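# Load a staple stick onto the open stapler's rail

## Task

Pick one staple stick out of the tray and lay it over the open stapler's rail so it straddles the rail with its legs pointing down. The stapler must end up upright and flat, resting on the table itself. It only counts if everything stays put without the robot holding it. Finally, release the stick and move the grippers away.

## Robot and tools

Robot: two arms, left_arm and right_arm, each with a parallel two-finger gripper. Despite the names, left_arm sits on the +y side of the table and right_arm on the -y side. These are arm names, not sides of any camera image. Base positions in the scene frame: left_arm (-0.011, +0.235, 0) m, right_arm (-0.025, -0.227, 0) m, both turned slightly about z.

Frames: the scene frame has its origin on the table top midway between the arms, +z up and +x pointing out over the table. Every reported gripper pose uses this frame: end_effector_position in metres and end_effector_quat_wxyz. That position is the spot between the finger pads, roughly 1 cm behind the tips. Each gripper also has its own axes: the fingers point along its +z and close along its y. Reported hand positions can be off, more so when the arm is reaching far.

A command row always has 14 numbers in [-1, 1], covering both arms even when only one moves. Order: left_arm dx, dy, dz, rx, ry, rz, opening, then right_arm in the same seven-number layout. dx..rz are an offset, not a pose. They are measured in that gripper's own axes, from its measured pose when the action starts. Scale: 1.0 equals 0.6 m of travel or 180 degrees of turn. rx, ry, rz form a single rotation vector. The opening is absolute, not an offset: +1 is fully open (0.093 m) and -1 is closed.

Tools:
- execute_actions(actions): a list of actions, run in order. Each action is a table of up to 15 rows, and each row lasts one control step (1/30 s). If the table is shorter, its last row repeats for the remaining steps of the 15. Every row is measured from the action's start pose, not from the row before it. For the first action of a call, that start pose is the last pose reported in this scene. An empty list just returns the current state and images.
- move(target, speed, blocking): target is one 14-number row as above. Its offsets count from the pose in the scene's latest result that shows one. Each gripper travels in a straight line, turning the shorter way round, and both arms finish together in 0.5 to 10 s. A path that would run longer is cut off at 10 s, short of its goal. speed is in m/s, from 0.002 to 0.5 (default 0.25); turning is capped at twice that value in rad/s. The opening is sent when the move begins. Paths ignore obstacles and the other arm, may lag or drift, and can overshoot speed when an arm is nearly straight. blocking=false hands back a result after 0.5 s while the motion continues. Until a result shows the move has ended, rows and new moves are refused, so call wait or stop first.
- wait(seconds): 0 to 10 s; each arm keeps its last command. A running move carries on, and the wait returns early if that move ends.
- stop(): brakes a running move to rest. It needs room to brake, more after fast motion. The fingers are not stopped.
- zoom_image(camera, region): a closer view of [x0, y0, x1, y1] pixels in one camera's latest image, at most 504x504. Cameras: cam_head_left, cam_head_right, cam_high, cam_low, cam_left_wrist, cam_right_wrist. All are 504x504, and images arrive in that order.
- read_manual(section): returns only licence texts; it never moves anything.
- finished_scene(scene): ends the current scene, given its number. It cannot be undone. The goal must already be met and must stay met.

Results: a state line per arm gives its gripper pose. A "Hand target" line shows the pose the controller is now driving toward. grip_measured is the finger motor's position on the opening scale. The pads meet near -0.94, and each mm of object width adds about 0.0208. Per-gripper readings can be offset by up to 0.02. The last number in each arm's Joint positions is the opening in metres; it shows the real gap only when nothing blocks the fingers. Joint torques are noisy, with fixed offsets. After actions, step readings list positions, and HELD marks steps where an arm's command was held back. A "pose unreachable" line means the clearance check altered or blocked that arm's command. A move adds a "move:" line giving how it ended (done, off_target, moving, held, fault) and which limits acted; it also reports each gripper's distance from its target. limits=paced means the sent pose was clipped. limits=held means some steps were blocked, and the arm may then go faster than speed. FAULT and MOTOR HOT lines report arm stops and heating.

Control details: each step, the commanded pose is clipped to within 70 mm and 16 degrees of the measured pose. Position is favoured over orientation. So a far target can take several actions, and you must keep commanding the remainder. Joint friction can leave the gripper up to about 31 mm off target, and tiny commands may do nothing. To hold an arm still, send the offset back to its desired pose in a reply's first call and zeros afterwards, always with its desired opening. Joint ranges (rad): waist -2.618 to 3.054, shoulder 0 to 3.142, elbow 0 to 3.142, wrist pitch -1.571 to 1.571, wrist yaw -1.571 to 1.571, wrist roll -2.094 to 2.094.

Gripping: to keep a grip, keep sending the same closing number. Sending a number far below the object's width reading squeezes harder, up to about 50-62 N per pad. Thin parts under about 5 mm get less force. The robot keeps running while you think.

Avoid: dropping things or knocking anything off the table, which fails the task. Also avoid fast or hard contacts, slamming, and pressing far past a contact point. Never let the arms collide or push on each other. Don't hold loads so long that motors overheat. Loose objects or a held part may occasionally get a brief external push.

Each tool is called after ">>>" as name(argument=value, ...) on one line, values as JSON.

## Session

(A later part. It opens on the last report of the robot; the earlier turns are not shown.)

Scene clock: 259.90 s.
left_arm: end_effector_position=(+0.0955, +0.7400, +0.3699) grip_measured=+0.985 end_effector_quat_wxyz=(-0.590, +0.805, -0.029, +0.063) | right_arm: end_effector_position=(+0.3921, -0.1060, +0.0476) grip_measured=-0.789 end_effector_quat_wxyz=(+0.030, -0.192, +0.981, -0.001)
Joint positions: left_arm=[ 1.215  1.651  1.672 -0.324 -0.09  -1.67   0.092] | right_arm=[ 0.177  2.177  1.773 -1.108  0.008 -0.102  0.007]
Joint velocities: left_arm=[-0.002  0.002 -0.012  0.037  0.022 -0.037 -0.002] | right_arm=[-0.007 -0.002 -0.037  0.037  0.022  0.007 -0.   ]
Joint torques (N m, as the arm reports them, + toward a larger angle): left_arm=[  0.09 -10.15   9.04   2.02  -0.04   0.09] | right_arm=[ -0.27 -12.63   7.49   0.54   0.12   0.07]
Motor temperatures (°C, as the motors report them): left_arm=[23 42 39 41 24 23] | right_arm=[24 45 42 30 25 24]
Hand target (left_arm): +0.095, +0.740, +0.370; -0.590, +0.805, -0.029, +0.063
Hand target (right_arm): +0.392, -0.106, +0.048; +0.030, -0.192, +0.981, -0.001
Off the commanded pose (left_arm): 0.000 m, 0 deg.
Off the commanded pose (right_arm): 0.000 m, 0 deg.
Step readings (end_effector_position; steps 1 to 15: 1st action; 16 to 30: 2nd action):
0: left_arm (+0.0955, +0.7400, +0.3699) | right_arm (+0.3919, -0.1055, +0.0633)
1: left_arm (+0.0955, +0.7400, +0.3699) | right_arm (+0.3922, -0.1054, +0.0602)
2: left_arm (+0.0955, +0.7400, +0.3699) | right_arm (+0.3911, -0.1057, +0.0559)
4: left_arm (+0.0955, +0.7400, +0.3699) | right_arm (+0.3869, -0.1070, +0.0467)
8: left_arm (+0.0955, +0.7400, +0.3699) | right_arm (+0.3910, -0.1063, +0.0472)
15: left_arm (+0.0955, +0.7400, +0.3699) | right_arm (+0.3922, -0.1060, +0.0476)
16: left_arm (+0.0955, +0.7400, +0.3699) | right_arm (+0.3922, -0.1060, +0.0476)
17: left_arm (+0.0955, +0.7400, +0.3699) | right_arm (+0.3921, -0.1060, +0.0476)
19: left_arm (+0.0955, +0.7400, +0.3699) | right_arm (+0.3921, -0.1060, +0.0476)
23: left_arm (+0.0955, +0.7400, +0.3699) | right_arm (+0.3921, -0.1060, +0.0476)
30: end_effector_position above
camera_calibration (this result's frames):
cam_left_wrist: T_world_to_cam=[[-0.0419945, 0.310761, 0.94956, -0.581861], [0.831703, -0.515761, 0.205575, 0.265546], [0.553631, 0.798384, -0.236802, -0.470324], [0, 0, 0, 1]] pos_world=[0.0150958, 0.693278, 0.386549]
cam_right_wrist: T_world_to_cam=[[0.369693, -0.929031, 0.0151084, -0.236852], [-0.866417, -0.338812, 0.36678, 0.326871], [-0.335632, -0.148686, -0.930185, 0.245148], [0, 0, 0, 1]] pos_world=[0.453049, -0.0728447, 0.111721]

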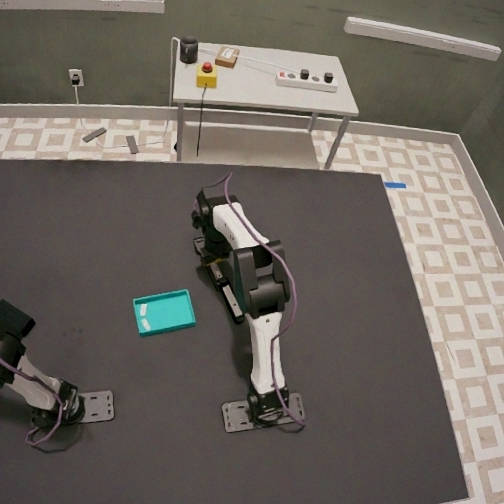

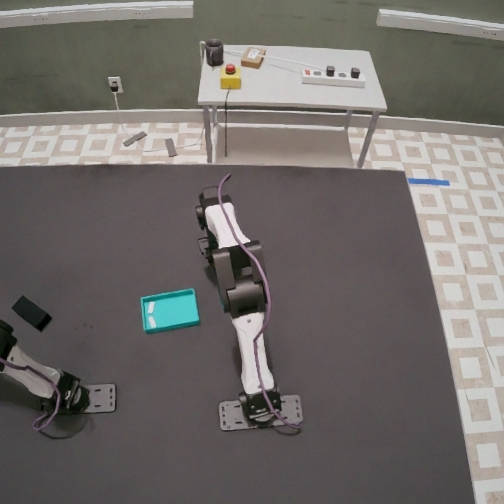

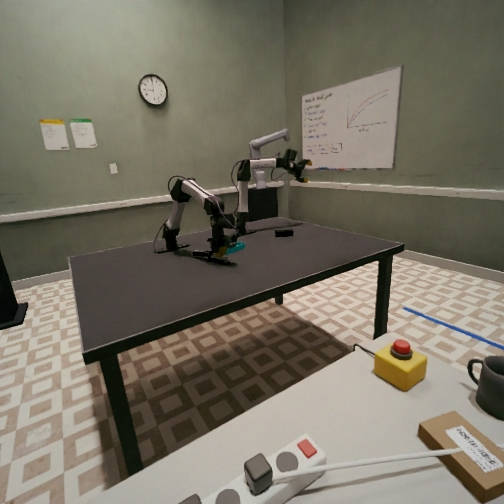

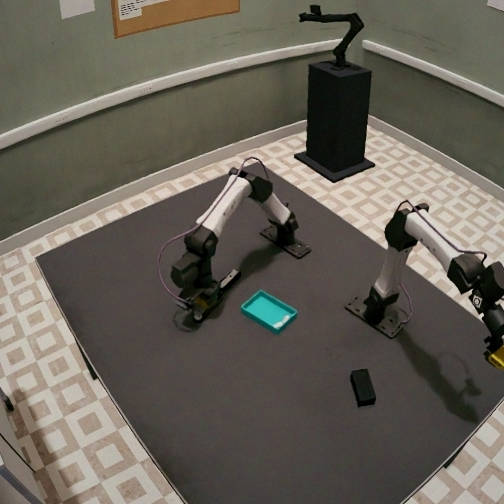

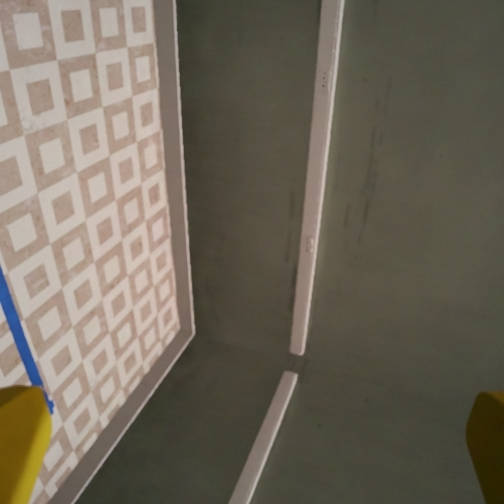

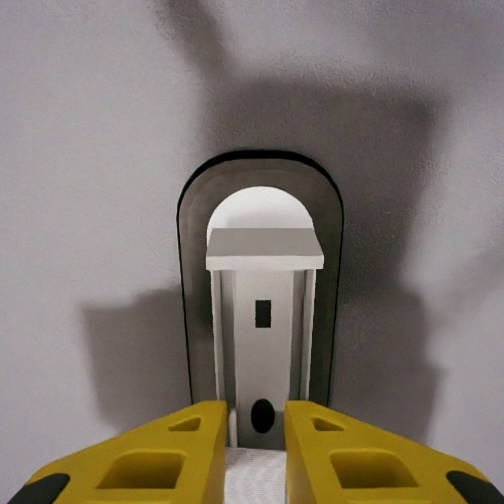

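>>> execute_actions(actions=[[[0,0,0,0,0,0,1,0.005,-0.002,0.015,0.0045,0.012,0,-0.8]],[[0,0,0,0,0,0,1,0,0,0,0,0,0,-0.8]]])

Scene clock: 266.80 s.
left_arm: end_effector_position=(+0.0955, +0.7400, +0.3699) grip_measured=+0.985 end_effector_quat_wxyz=(-0.590, +0.805, -0.029, +0.063) | right_arm: end_effector_position=(+0.3920, -0.1061, +0.0476) grip_measured=-0.789 end_effector_quat_wxyz=(+0.030, -0.192, +0.981, -0.001)
Joint positions: left_arm=[ 1.215  1.651  1.672 -0.324 -0.09  -1.67   0.092] | right_arm=[ 0.177  2.177  1.773 -1.108  0.008 -0.102  0.007]
Joint velocities: left_arm=[-0.002 -0.017 -0.002 -0.022 -0.022 -0.066 -0.   ] | right_arm=[-0.002 -0.012 -0.012 -0.007  0.022 -0.022 -0.001]
Joint torques (N m, as the arm reports them, + toward a larger angle): left_arm=[  0.21 -10.16   8.95   2.02  -0.04   0.12] | right_arm=[ -0.44 -12.55   7.43   0.49   0.12   0.02]
Motor temperatures (°C, as the motors report them): left_arm=[23 42 39 41 24 23] | right_arm=[24 47 42 30 25 24]
Hand target (left_arm): +0.095, +0.740, +0.370; -0.590, +0.805, -0.029, +0.063
Hand target (right_arm): +0.392, -0.106, +0.048; +0.030, -0.192, +0.981, -0.001
Off the commanded pose (left_arm): 0.000 m, 0 deg.
Off the commanded pose (right_arm): 0.000 m, 0 deg.
Step readings (end_effector_position; steps 1 to 15: 1st action; 16 to 30: 2nd action):
0: left_arm (+0.0955, +0.7400, +0.3699) | right_arm (+0.3921, -0.1060, +0.0476)
1: left_arm (+0.0955, +0.7400, +0.3699) | right_arm (+0.3920, -0.1061, +0.0476)
2: left_arm (+0.0955, +0.7400, +0.3699) | right_arm (+0.3920, -0.1061, +0.0476)
4: left_arm (+0.0955, +0.7400, +0.3699) | right_arm (+0.3920, -0.1061, +0.0476)
8: left_arm (+0.0955, +0.7400, +0.3699) | right_arm (+0.3920, -0.1061, +0.0476)
15: left_arm (+0.0955, +0.7400, +0.3699) | right_arm (+0.3920, -0.1061, +0.0476)
16: left_arm (+0.0955, +0.7400, +0.3699) | right_arm (+0.3920, -0.1061, +0.0476)
17: left_arm (+0.0955, +0.7400, +0.3699) | right_arm (+0.3920, -0.1061, +0.0476)
19: left_arm (+0.0955, +0.7400, +0.3699) | right_arm (+0.3920, -0.1061, +0.0476)
23: left_arm (+0.0955, +0.7400, +0.3699) | right_arm (+0.3920, -0.1061, +0.0476)
30: end_effector_position above
camera_calibration (this result's frames):
cam_left_wrist: T_world_to_cam=[[-0.0419945, 0.310761, 0.94956, -0.581861], [0.831703, -0.515761, 0.205575, 0.265546], [0.553631, 0.798384, -0.236802, -0.470324], [0, 0, 0, 1]] pos_world=[0.0150958, 0.693278, 0.386549]
cam_right_wrist: T_world_to_cam=[[0.369676, -0.929032, 0.0154517, -0.236917], [-0.86633, -0.338619, 0.367165, 0.32675], [-0.335876, -0.149118, -0.930027, 0.245149], [0, 0, 0, 1]] pos_world=[0.452995, -0.0729034, 0.111685]

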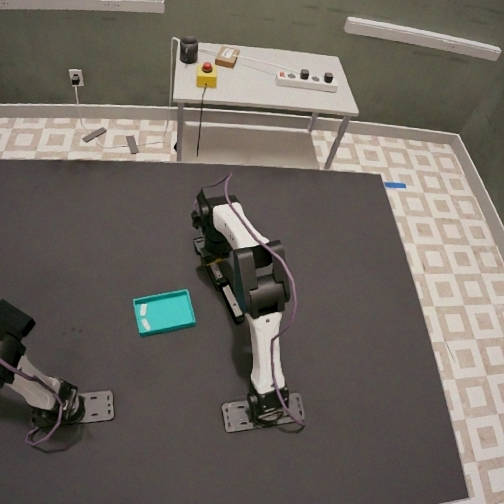

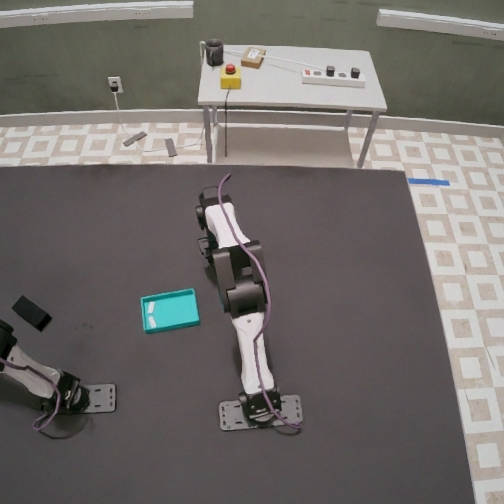

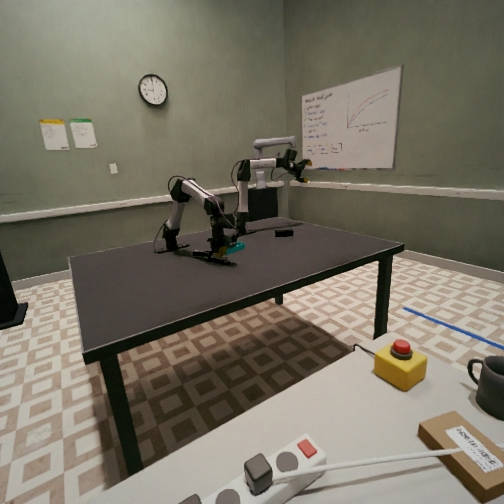

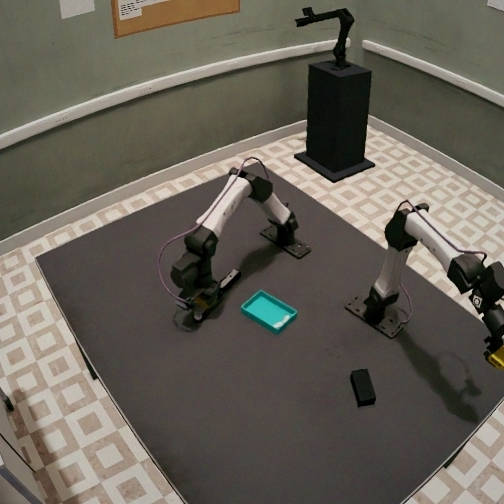

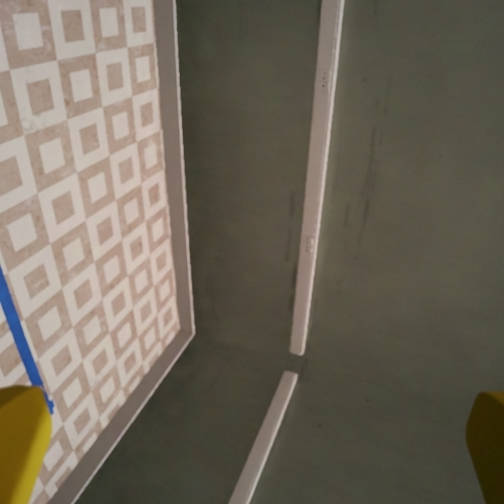

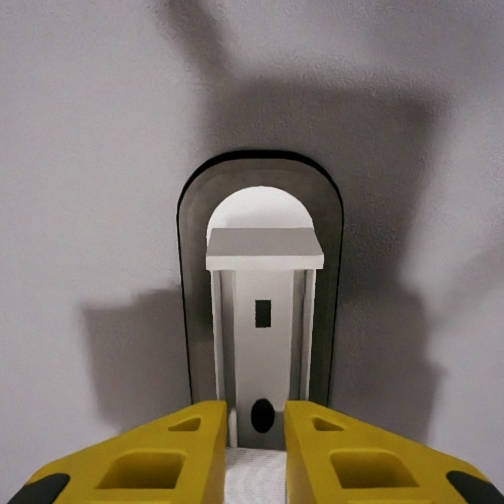

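>>> execute_actions(actions=[[[0,0,0,0,0,0,1,0,0,0,0,0,0,-0.62]],[[0,0,0,0,0,0,1,0,0,0,0,0,0,-0.4]],[[0,0,0,0,0,0,1,0.03,0,-0.09,0,0,0,-0.4]],[[0,0,0,0,0,0,1,0.06,0,-0.09,0,0,0,-0.2]]])

Scene clock: 278.13 s.
left_arm: end_effector_position=(+0.0955, +0.7400, +0.3699) grip_measured=+0.985 end_effector_quat_wxyz=(-0.590, +0.805, -0.029, +0.063) | right_arm: end_effector_position=(+0.3375, -0.1221, +0.1591) grip_measured=-0.202 end_effector_quat_wxyz=(+0.055, -0.192, +0.980, +0.001)
Joint positions: left_arm=[ 1.215  1.651  1.672 -0.324 -0.09  -1.67   0.092] | right_arm=[ 0.177  1.881  1.781 -1.362  0.008 -0.102  0.036]
Joint velocities: left_arm=[-0.002 -0.012  0.012  0.037 -0.022 -0.125 -0.   ] | right_arm=[ 0.017 -0.007 -0.007 -0.095  0.007  0.066  0.001]
Joint torques (N m, as the arm reports them, + toward a larger angle): left_arm=[  0.13 -10.14   8.91   2.    -0.03   0.09] | right_arm=[-1.07 -8.74  7.96  0.48  0.09 -0.05]
Motor temperatures (°C, as the motors report them): left_arm=[23 42 39 41 24 23] | right_arm=[24 49 42 30 25 24]
Hand target (left_arm): +0.095, +0.740, +0.370; -0.590, +0.805, -0.029, +0.063
Hand target (right_arm): +0.336, -0.126, +0.154; +0.041, -0.192, +0.981, -0.000
Off the commanded pose (left_arm): 0.000 m, 0 deg.
Off the commanded pose (right_arm): 0.006 m, 2 deg.
Step readings (end_effector_position; steps 1 to 15: 1st action; 16 to 30: 2nd action; 31 to 45: 3rd action; 46 to 60: 4th action):
0: left_arm (+0.0955, +0.7400, +0.3699) | right_arm (+0.3920, -0.1061, +0.0476)
1: left_arm (+0.0955, +0.7400, +0.3699) | right_arm (+0.3920, -0.1061, +0.0476)
2: left_arm (+0.0955, +0.7400, +0.3699) | right_arm (+0.3920, -0.1061, +0.0476)
4: left_arm (+0.0955, +0.7400, +0.3699) | right_arm (+0.3920, -0.1061, +0.0476)
8: left_arm (+0.0955, +0.7400, +0.3699) | right_arm (+0.3920, -0.1061, +0.0476)
15: left_arm (+0.0955, +0.7400, +0.3699) | right_arm (+0.3920, -0.1061, +0.0476)
16: left_arm (+0.0955, +0.7400, +0.3699) | right_arm (+0.3920, -0.1061, +0.0476)
17: left_arm (+0.0955, +0.7400, +0.3699) | right_arm (+0.3920, -0.1061, +0.0476)
19: left_arm (+0.0955, +0.7400, +0.3699) | right_arm (+0.3920, -0.1061, +0.0476)
23: left_arm (+0.0955, +0.7400, +0.3699) | right_arm (+0.3920, -0.1061, +0.0476)
30: left_arm (+0.0955, +0.7400, +0.3699) | right_arm (+0.3920, -0.1061, +0.0476)
31: left_arm (+0.0955, +0.7400, +0.3699) | right_arm (+0.3905, -0.1066, +0.0507)
32: left_arm (+0.0955, +0.7400, +0.3699) | right_arm (+0.3856, -0.1080, +0.0556)
34: left_arm (+0.0955, +0.7400, +0.3699) | right_arm (+0.3790, -0.1099, +0.0722)
38: left_arm (+0.0955, +0.7400, +0.3699) | right_arm (+0.3777, -0.1103, +0.1007)
45: left_arm (+0.0955, +0.7400, +0.3699) | right_arm (+0.3742, -0.1113, +0.1033)
46: left_arm (+0.0955, +0.7400, +0.3699) | right_arm (+0.3720, -0.1120, +0.1063)
47: left_arm (+0.0955, +0.7400, +0.3699) | right_arm (+0.3655, -0.1139, +0.1110)
49: left_arm (+0.0955, +0.7400, +0.3699) | right_arm (+0.3539, -0.1173, +0.1303)
53: left_arm (+0.0955, +0.7400, +0.3699) | right_arm (+0.3427, -0.1206, +0.1595)
60: end_effector_position above
camera_calibration (this result's frames):
cam_left_wrist: T_world_to_cam=[[-0.0419945, 0.310761, 0.94956, -0.581861], [0.831703, -0.515761, 0.205575, 0.265546], [0.553631, 0.798384, -0.236802, -0.470324], [0, 0, 0, 1]] pos_world=[0.0150958, 0.693278, 0.386549]
cam_right_wrist: T_world_to_cam=[[0.36883, -0.92928, 0.020086, -0.233791], [-0.882705, -0.343411, 0.320783, 0.245479], [-0.291199, -0.136044, -0.94694, 0.317437], [0, 0, 0, 1]] pos_world=[0.395352, -0.0897719, 0.226544]

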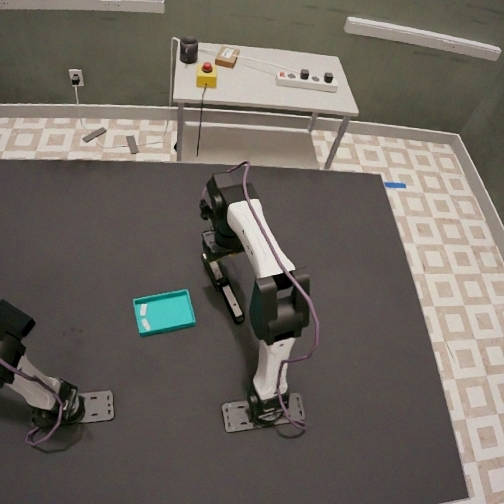

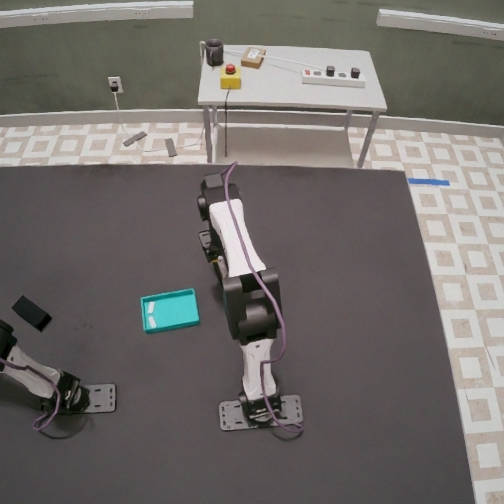

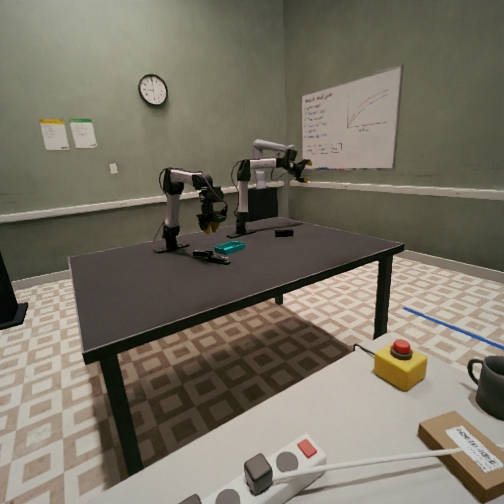

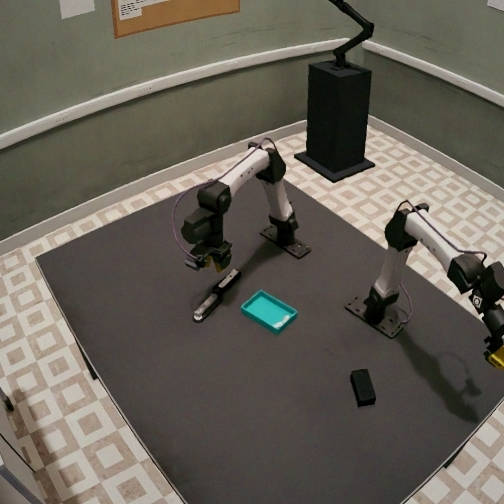

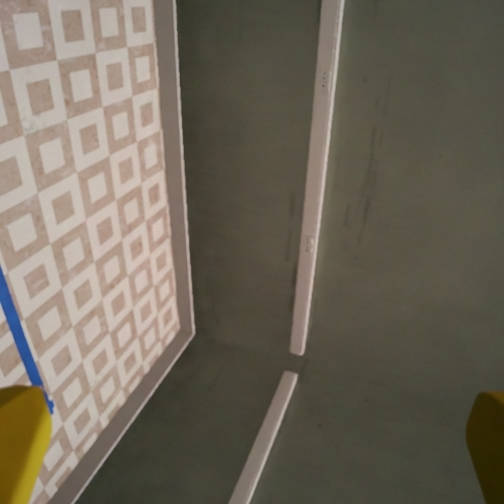

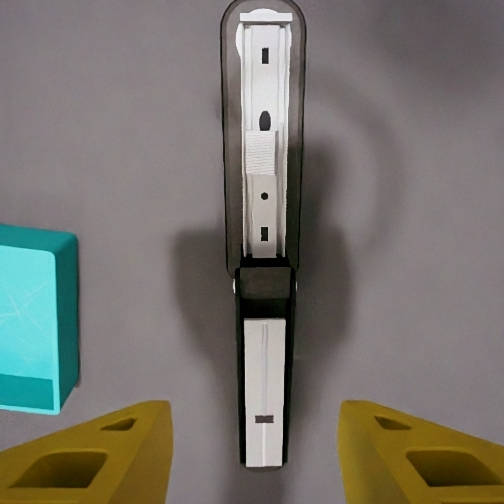

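>>> execute_actions(actions=[])

>>> zoom_image(camera="cam_right_wrist", region=[190, 40, 340, 270])

>>> zoom_image(camera="cam_high", region=[170, 200, 290, 300])

Scene clock: 294.80 s.
left_arm: end_effector_position=(+0.0955, +0.7400, +0.3699) grip_measured=+0.985 end_effector_quat_wxyz=(-0.590, +0.805, -0.029, +0.063) | right_arm: end_effector_position=(+0.3366, -0.1223, +0.1590) grip_measured=-0.202 end_effector_quat_wxyz=(+0.053, -0.192, +0.980, +0.001)
Joint positions: left_arm=[ 1.215  1.651  1.672 -0.324 -0.09  -1.67   0.092] | right_arm=[ 0.177  1.881  1.781 -1.366  0.008 -0.102  0.036]
Joint velocities: left_arm=[-0.012  0.017 -0.007 -0.037 -0.022 -0.007 -0.001] | right_arm=[ 0.002 -0.007 -0.012  0.051 -0.037  0.051 -0.001]
Joint torques (N m, as the arm reports them, + toward a larger angle): left_arm=[  0.1  -10.14   8.99   2.03  -0.03   0.07] | right_arm=[-1.02 -8.65  8.03  0.51  0.11 -0.06]
Motor temperatures (°C, as the motors report them): left_arm=[23 43 40 42 24 23] | right_arm=[24 47 43 30 25 24]
Hand target (left_arm): +0.095, +0.740, +0.370; -0.590, +0.805, -0.029, +0.063
Hand target (right_arm): +0.336, -0.126, +0.154; +0.042, -0.192, +0.981, -0.000
Off the commanded pose (left_arm): 0.000 m, 0 deg.
Off the commanded pose (right_arm): 0.006 m, 1 deg.
camera_calibration (this result's frames):
cam_left_wrist: T_world_to_cam=[[-0.0419945, 0.310761, 0.94956, -0.581861], [0.831703, -0.515761, 0.205575, 0.265546], [0.553631, 0.798384, -0.236802, -0.470324], [0, 0, 0, 1]] pos_world=[0.0150958, 0.693278, 0.386549]
cam_right_wrist: T_world_to_cam=[[0.368903, -0.929259, 0.0197312, -0.233669], [-0.881524, -0.343065, 0.32438, 0.243716], [-0.294664, -0.137058, -0.945721, 0.317899], [0, 0, 0, 1]] pos_world=[0.394716, -0.089958, 0.226198]

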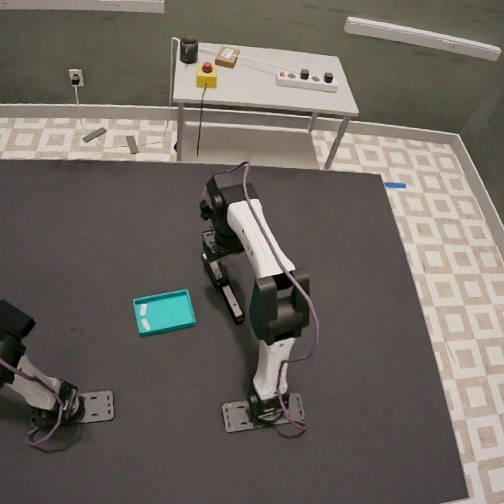

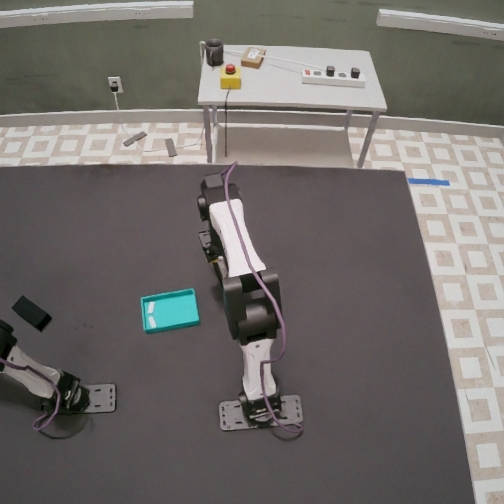

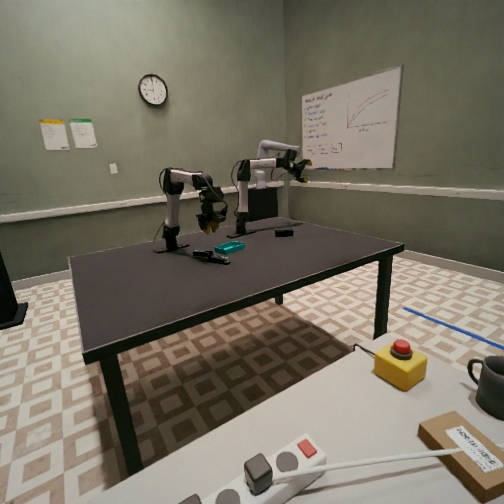

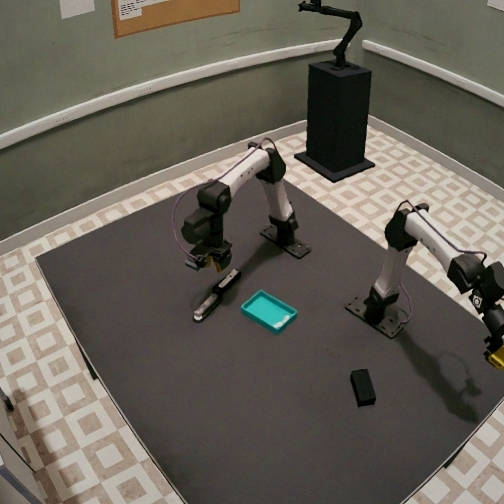

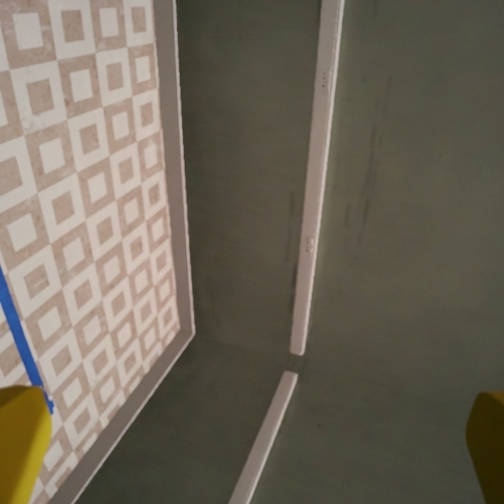

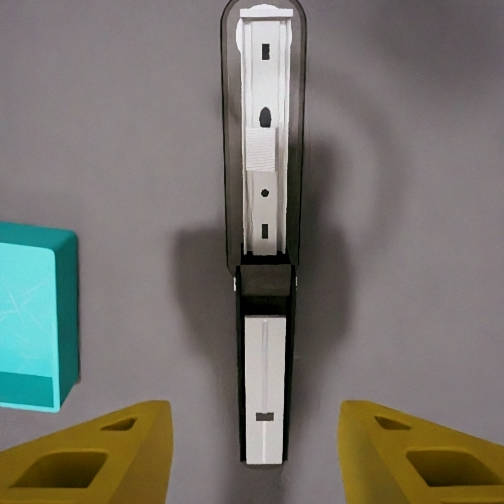

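Region (190, 40, 340, 270) of cam_right_wrist's 504x504 image, scaled by 2.191, with more detail than that image has; it fills the left 329 columns of this view, and the rest is white.

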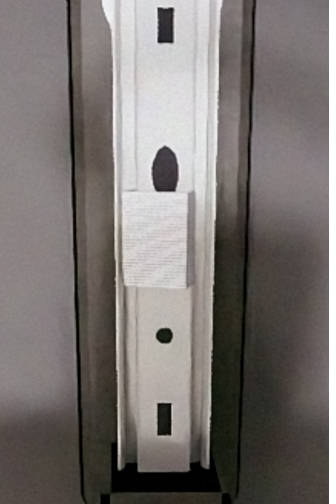

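Region (170, 200, 290, 300) of cam_high's 504x504 image, scaled by 4.200, with more detail than that image has.

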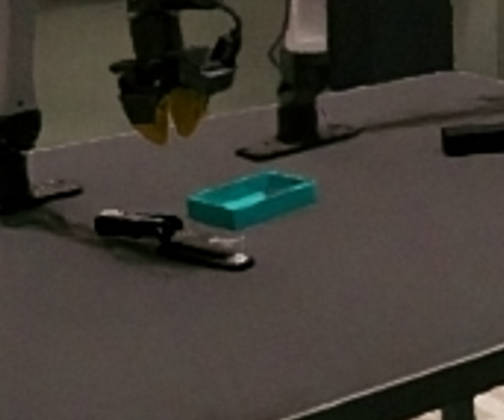

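>>> zoom_image(camera="cam_high", region=[190, 265, 250, 325])

>>> zoom_image(camera="cam_right_wrist", region=[230, 105, 300, 185])

>>> zoom_image(camera="cam_low", region=[190, 245, 235, 270])

Region (190, 265, 250, 325) of cam_high's 504x504 image, scaled by 8.400, with more detail than that image has.

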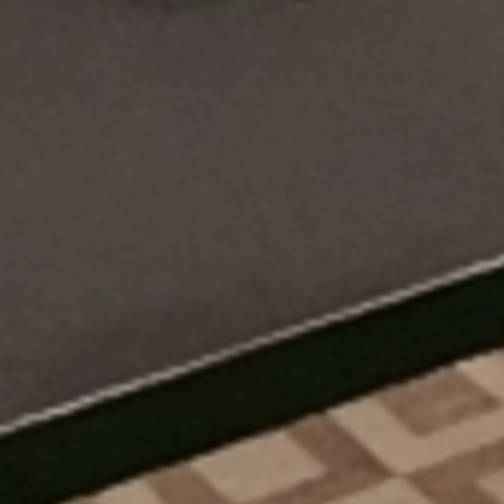

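Region (230, 105, 300, 185) of cam_right_wrist's 504x504 image, scaled by 6.300, with more detail than that image has; it fills the left 441 columns of this view, and the rest is white.

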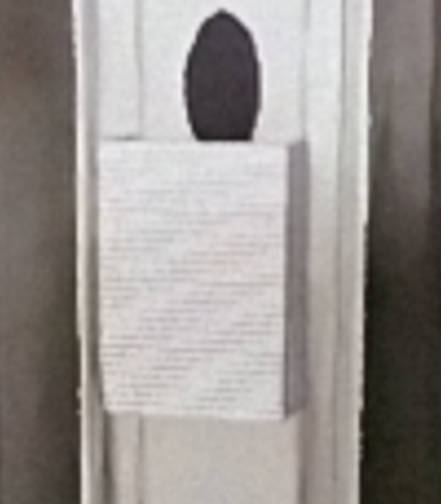

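Region (190, 245, 235, 270) of cam_low's 504x504 image, scaled by 11.200, with more detail than that image has.

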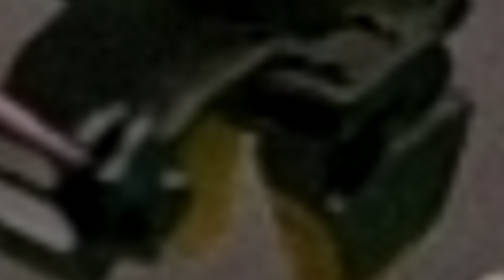

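>>> move(target=[0,0,0,0,0,0,1,-0.082,-0.013,0.15,0,0,0,-0.45], speed=0.1)

Scene clock: 325.87 s.
left_arm: end_effector_position=(+0.0955, +0.7400, +0.3699) grip_measured=+0.985 end_effector_quat_wxyz=(-0.590, +0.805, -0.029, +0.063) | right_arm: end_effector_position=(+0.3878, -0.1073, +0.0763) grip_measured=-0.448 end_effector_quat_wxyz=(+0.046, -0.192, +0.980, +0.000)
Joint positions: left_arm=[ 1.215  1.651  1.672 -0.324 -0.09  -1.67   0.092] | right_arm=[ 0.177  2.11   1.781 -1.149  0.008 -0.102  0.024]
Joint velocities: left_arm=[ 0.012 -0.022  0.002 -0.007  0.007  0.037 -0.   ] | right_arm=[-0.012  0.007 -0.007  0.007  0.007 -0.095  0.   ]
Joint torques (N m, as the arm reports them, + toward a larger angle): left_arm=[  0.19 -10.08   8.95   2.    -0.05   0.1 ] | right_arm=[ -0.97 -11.15   8.73   0.68   0.13  -0.06]
Motor temperatures (°C, as the motors report them): left_arm=[23 43 40 43 24 23] | right_arm=[24 45 43 29 25 24]
Hand target (left_arm): +0.095, +0.740, +0.370; -0.590, +0.805, -0.029, +0.063
Hand target (right_arm): +0.394, -0.109, +0.075; +0.053, -0.192, +0.980, +0.001
Off the commanded pose (left_arm): 0.000 m, 0 deg.
Off the commanded pose (right_arm): 0.007 m, 1 deg.
move: done
camera_calibration (this result's frames):
cam_left_wrist: T_world_to_cam=[[-0.0419945, 0.310761, 0.94956, -0.581861], [0.831703, -0.515761, 0.205575, 0.265546], [0.553631, 0.798384, -0.236802, -0.470324], [0, 0, 0, 1]] pos_world=[0.0150958, 0.693278, 0.386549]
cam_right_wrist: T_world_to_cam=[[0.369134, -0.929191, 0.018558, -0.236996], [-0.877533, -0.341897, 0.336217, 0.318532], [-0.306065, -0.140395, -0.941602, 0.260531], [0, 0, 0, 1]] pos_world=[0.446746, -0.0747323, 0.142618]

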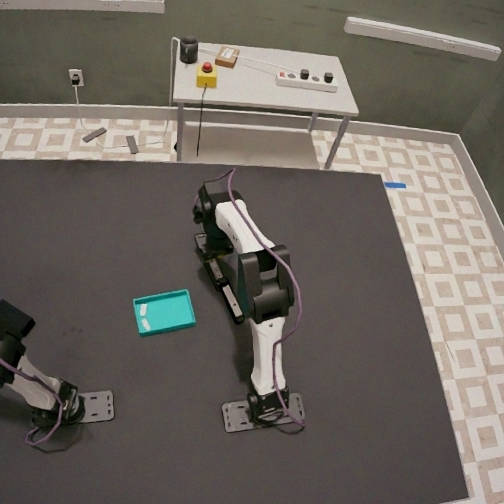

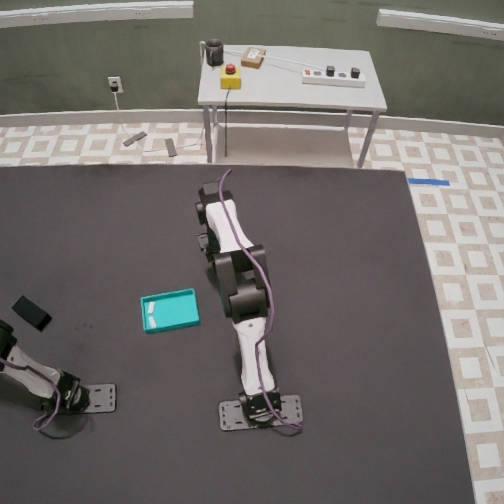

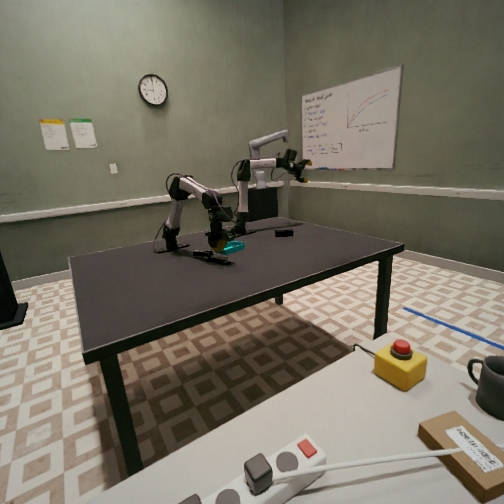

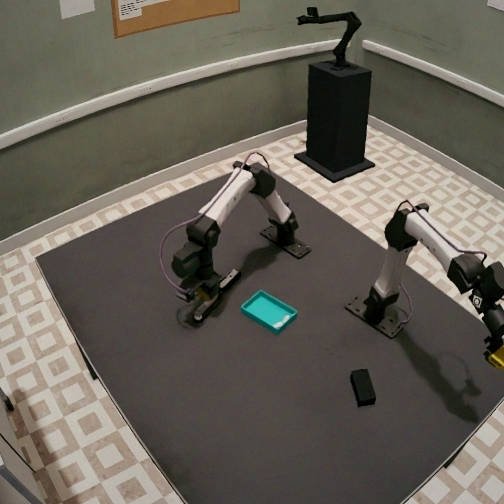

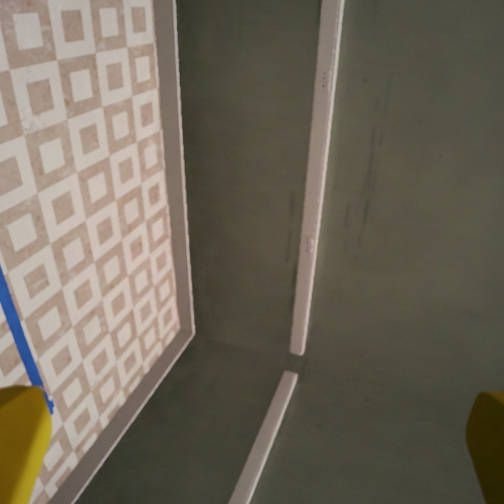

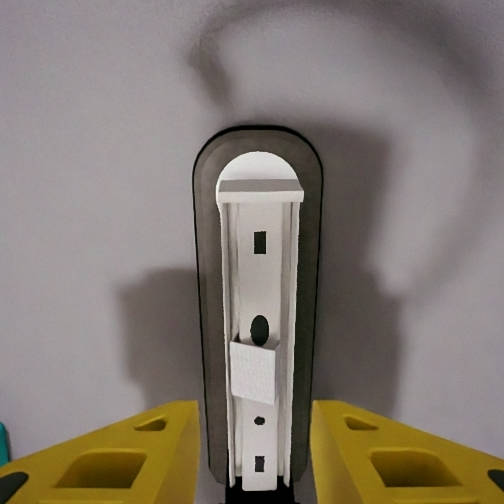

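>>> move(target=[0,0,0,0,0,0,1,-0.008,0.0,0.05,0.008,0,0,-0.45], speed=0.03)

>>> zoom_image(camera="cam_right_wrist", region=[150, 200, 370, 504])

Scene clock: 335.03 s.
left_arm: end_effector_position=(+0.0955, +0.7400, +0.3699) grip_measured=+0.985 end_effector_quat_wxyz=(-0.590, +0.805, -0.029, +0.063) | right_arm: end_effector_position=(+0.3992, -0.1063, +0.0601) grip_measured=-0.448 end_effector_quat_wxyz=(+0.061, -0.190, +0.980, -0.005)
Joint positions: left_arm=[ 1.215  1.651  1.672 -0.324 -0.09  -1.67   0.092] | right_arm=[ 0.177  2.137  1.756 -1.069  0.022 -0.1    0.024]
Joint velocities: left_arm=[-0.012  0.007 -0.007  0.037 -0.037 -0.037 -0.   ] | right_arm=[ 0.002  0.002  0.007 -0.007  0.066  0.007  0.   ]
Joint torques (N m, as the arm reports them, + toward a larger angle): left_arm=[  0.17 -10.08   8.9    2.    -0.04   0.11] | right_arm=[  0.65 -10.89   5.82   0.69   0.26   0.11]
Motor temperatures (°C, as the motors report them): left_arm=[23 43 40 43 24 23] | right_arm=[24 46 44 29 25 24]
Hand target (left_arm): +0.095, +0.740, +0.370; -0.590, +0.805, -0.029, +0.063
Hand target (right_arm): +0.395, -0.105, +0.047; +0.049, -0.191, +0.980, -0.012
Off the commanded pose (left_arm): 0.000 m, 0 deg.
Off the commanded pose (right_arm): 0.014 m, 2 deg.
move: off_target (right_arm)
camera_calibration (this result's frames):
cam_left_wrist: T_world_to_cam=[[-0.0419945, 0.310761, 0.94956, -0.581861], [0.831703, -0.515761, 0.205575, 0.265546], [0.553631, 0.798384, -0.236802, -0.470324], [0, 0, 0, 1]] pos_world=[0.0150958, 0.693278, 0.386549]
cam_right_wrist: T_world_to_cam=[[0.365601, -0.930145, 0.0341628, -0.239607], [-0.888379, -0.337763, 0.310963, 0.340556], [-0.277702, -0.144038, -0.949808, 0.237732], [0, 0, 0, 1]] pos_world=[0.456162, -0.0736, 0.128085]

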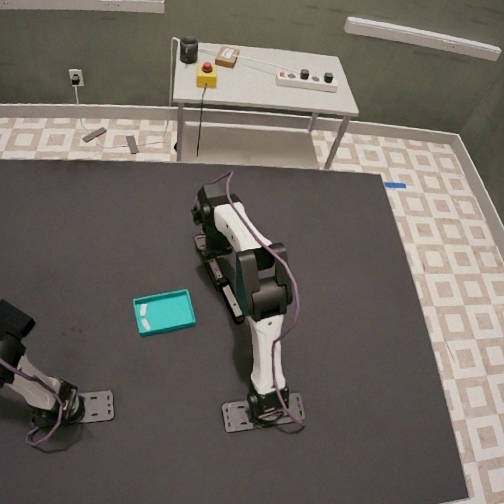

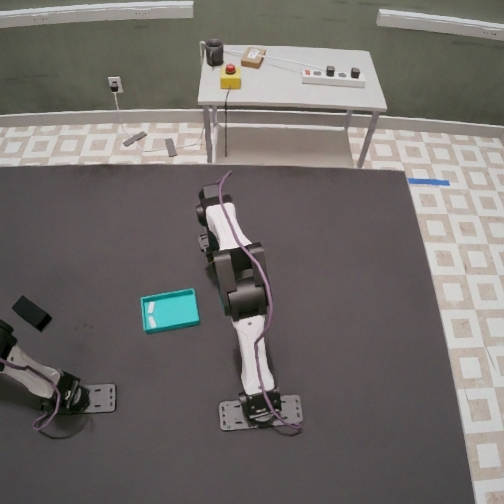

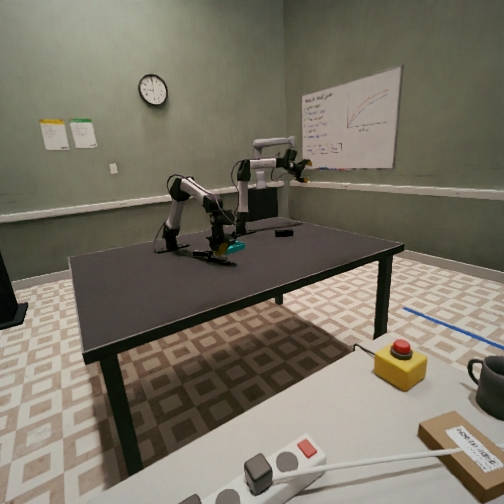

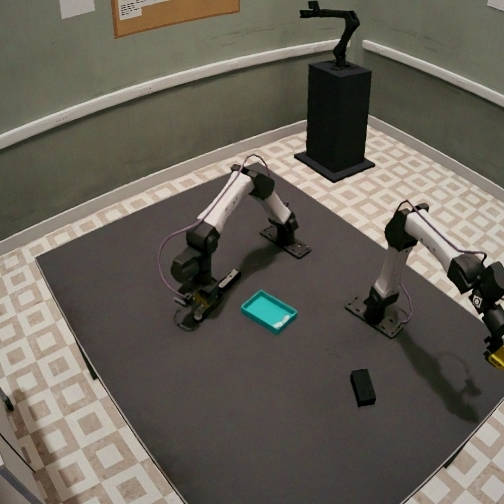

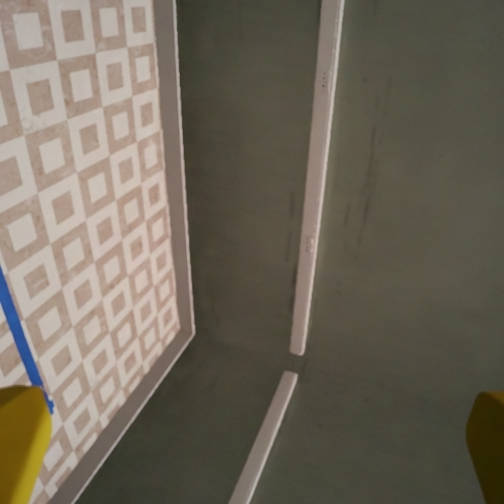

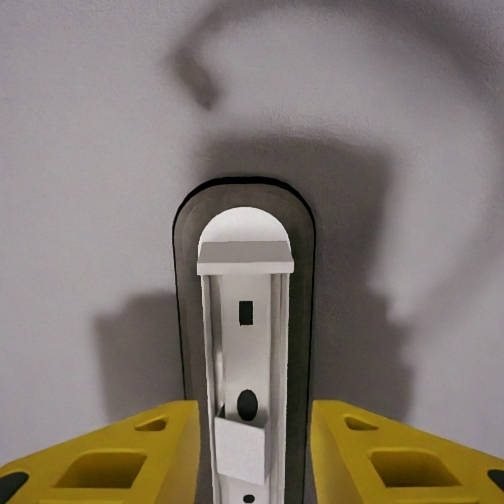

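Region (150, 200, 370, 504) of cam_right_wrist's 504x504 image, scaled by 1.658, with more detail than that image has; it fills the left 365 columns of this view, and the rest is white.

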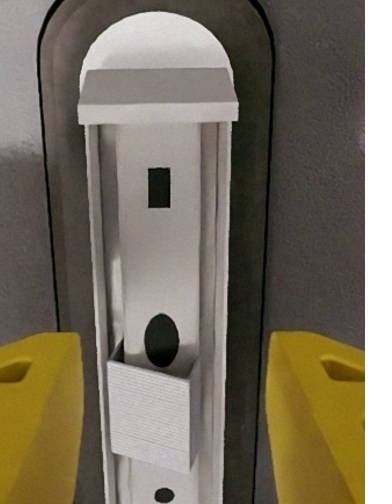

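>>> move(target=[0,0,0,0,0,0,1,0.02,0.0,0.0,-0.005,0,0,-0.45], speed=0.03)

Scene clock: 340.20 s.
left_arm: end_effector_position=(+0.0955, +0.7400, +0.3699) grip_measured=+0.985 end_effector_quat_wxyz=(-0.590, +0.805, -0.029, +0.063) | right_arm: end_effector_position=(+0.3898, -0.1085, +0.0592) grip_measured=-0.448 end_effector_quat_wxyz=(+0.057, -0.191, +0.980, -0.004)
Joint positions: left_arm=[ 1.215  1.651  1.672 -0.324 -0.09  -1.67   0.092] | right_arm=[ 0.177  2.105  1.703 -1.055  0.018 -0.1    0.024]
Joint velocities: left_arm=[ 0.002 -0.002 -0.007 -0.022  0.022 -0.007  0.001] | right_arm=[-0.002 -0.007 -0.007  0.081 -0.081  0.051  0.   ]
Joint torques (N m, as the arm reports them, + toward a larger angle): left_arm=[  0.26 -10.08   8.92   2.02  -0.03   0.1 ] | right_arm=[ -1.02 -12.92   5.76   0.69   0.03  -0.09]
Motor temperatures (°C, as the motors report them): left_arm=[23 43 40 43 24 23] | right_arm=[24 47 43 30 25 24]
Hand target (left_arm): +0.095, +0.740, +0.370; -0.590, +0.805, -0.029, +0.063
Hand target (right_arm): +0.388, -0.111, +0.059; +0.059, -0.191, +0.980, +0.002
Off the commanded pose (left_arm): 0.000 m, 0 deg.
Off the commanded pose (right_arm): 0.003 m, 1 deg.
move: done
camera_calibration (this result's frames):
cam_left_wrist: T_world_to_cam=[[-0.0419945, 0.310761, 0.94956, -0.581861], [0.831703, -0.515761, 0.205575, 0.265546], [0.553631, 0.798384, -0.236802, -0.470324], [0, 0, 0, 1]] pos_world=[0.0150958, 0.693278, 0.386549]
cam_right_wrist: T_world_to_cam=[[0.366227, -0.930038, 0.0301165, -0.238127], [-0.885757, -0.338507, 0.317565, 0.330265], [-0.285153, -0.142977, -0.947758, 0.236771], [0, 0, 0, 1]] pos_world=[0.447259, -0.075817, 0.126692]

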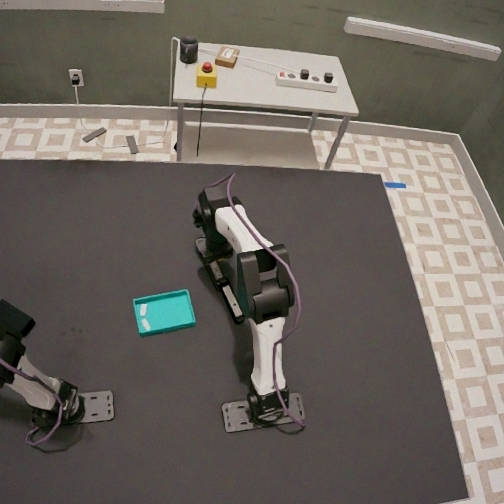

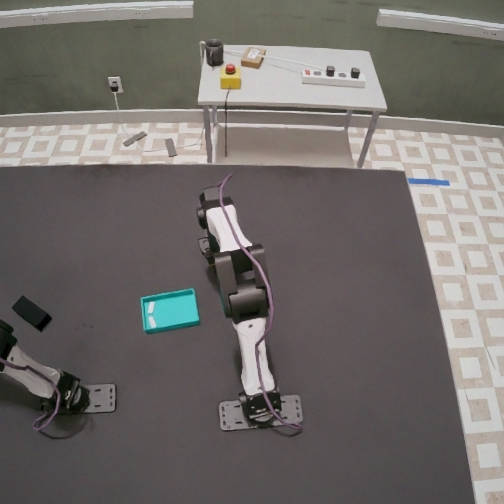

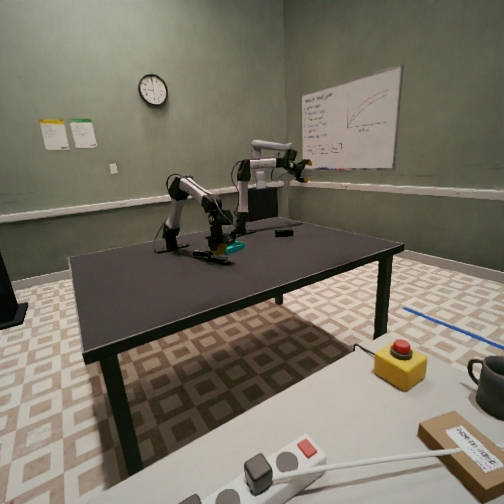

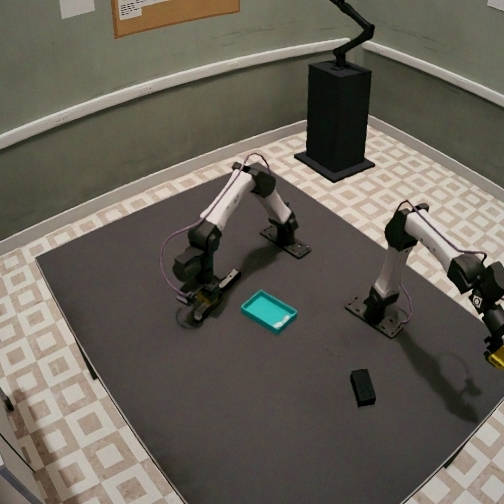

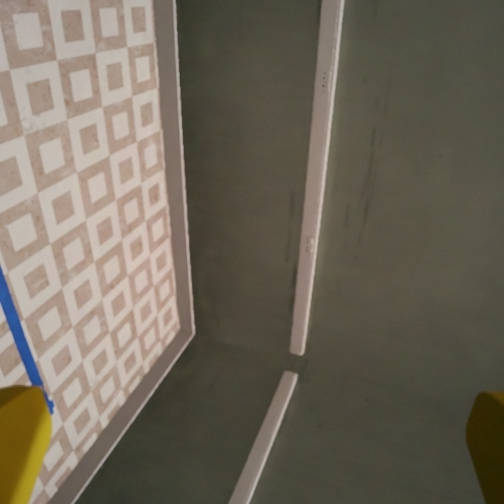

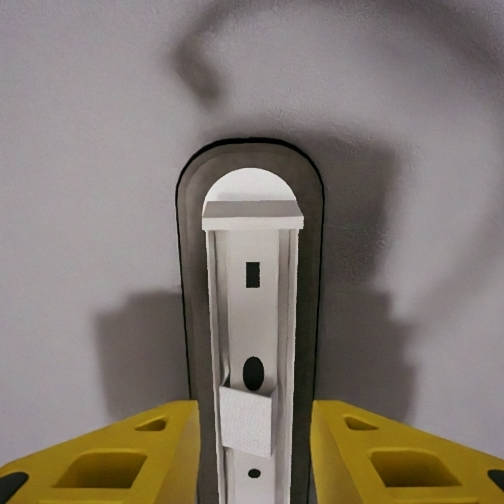

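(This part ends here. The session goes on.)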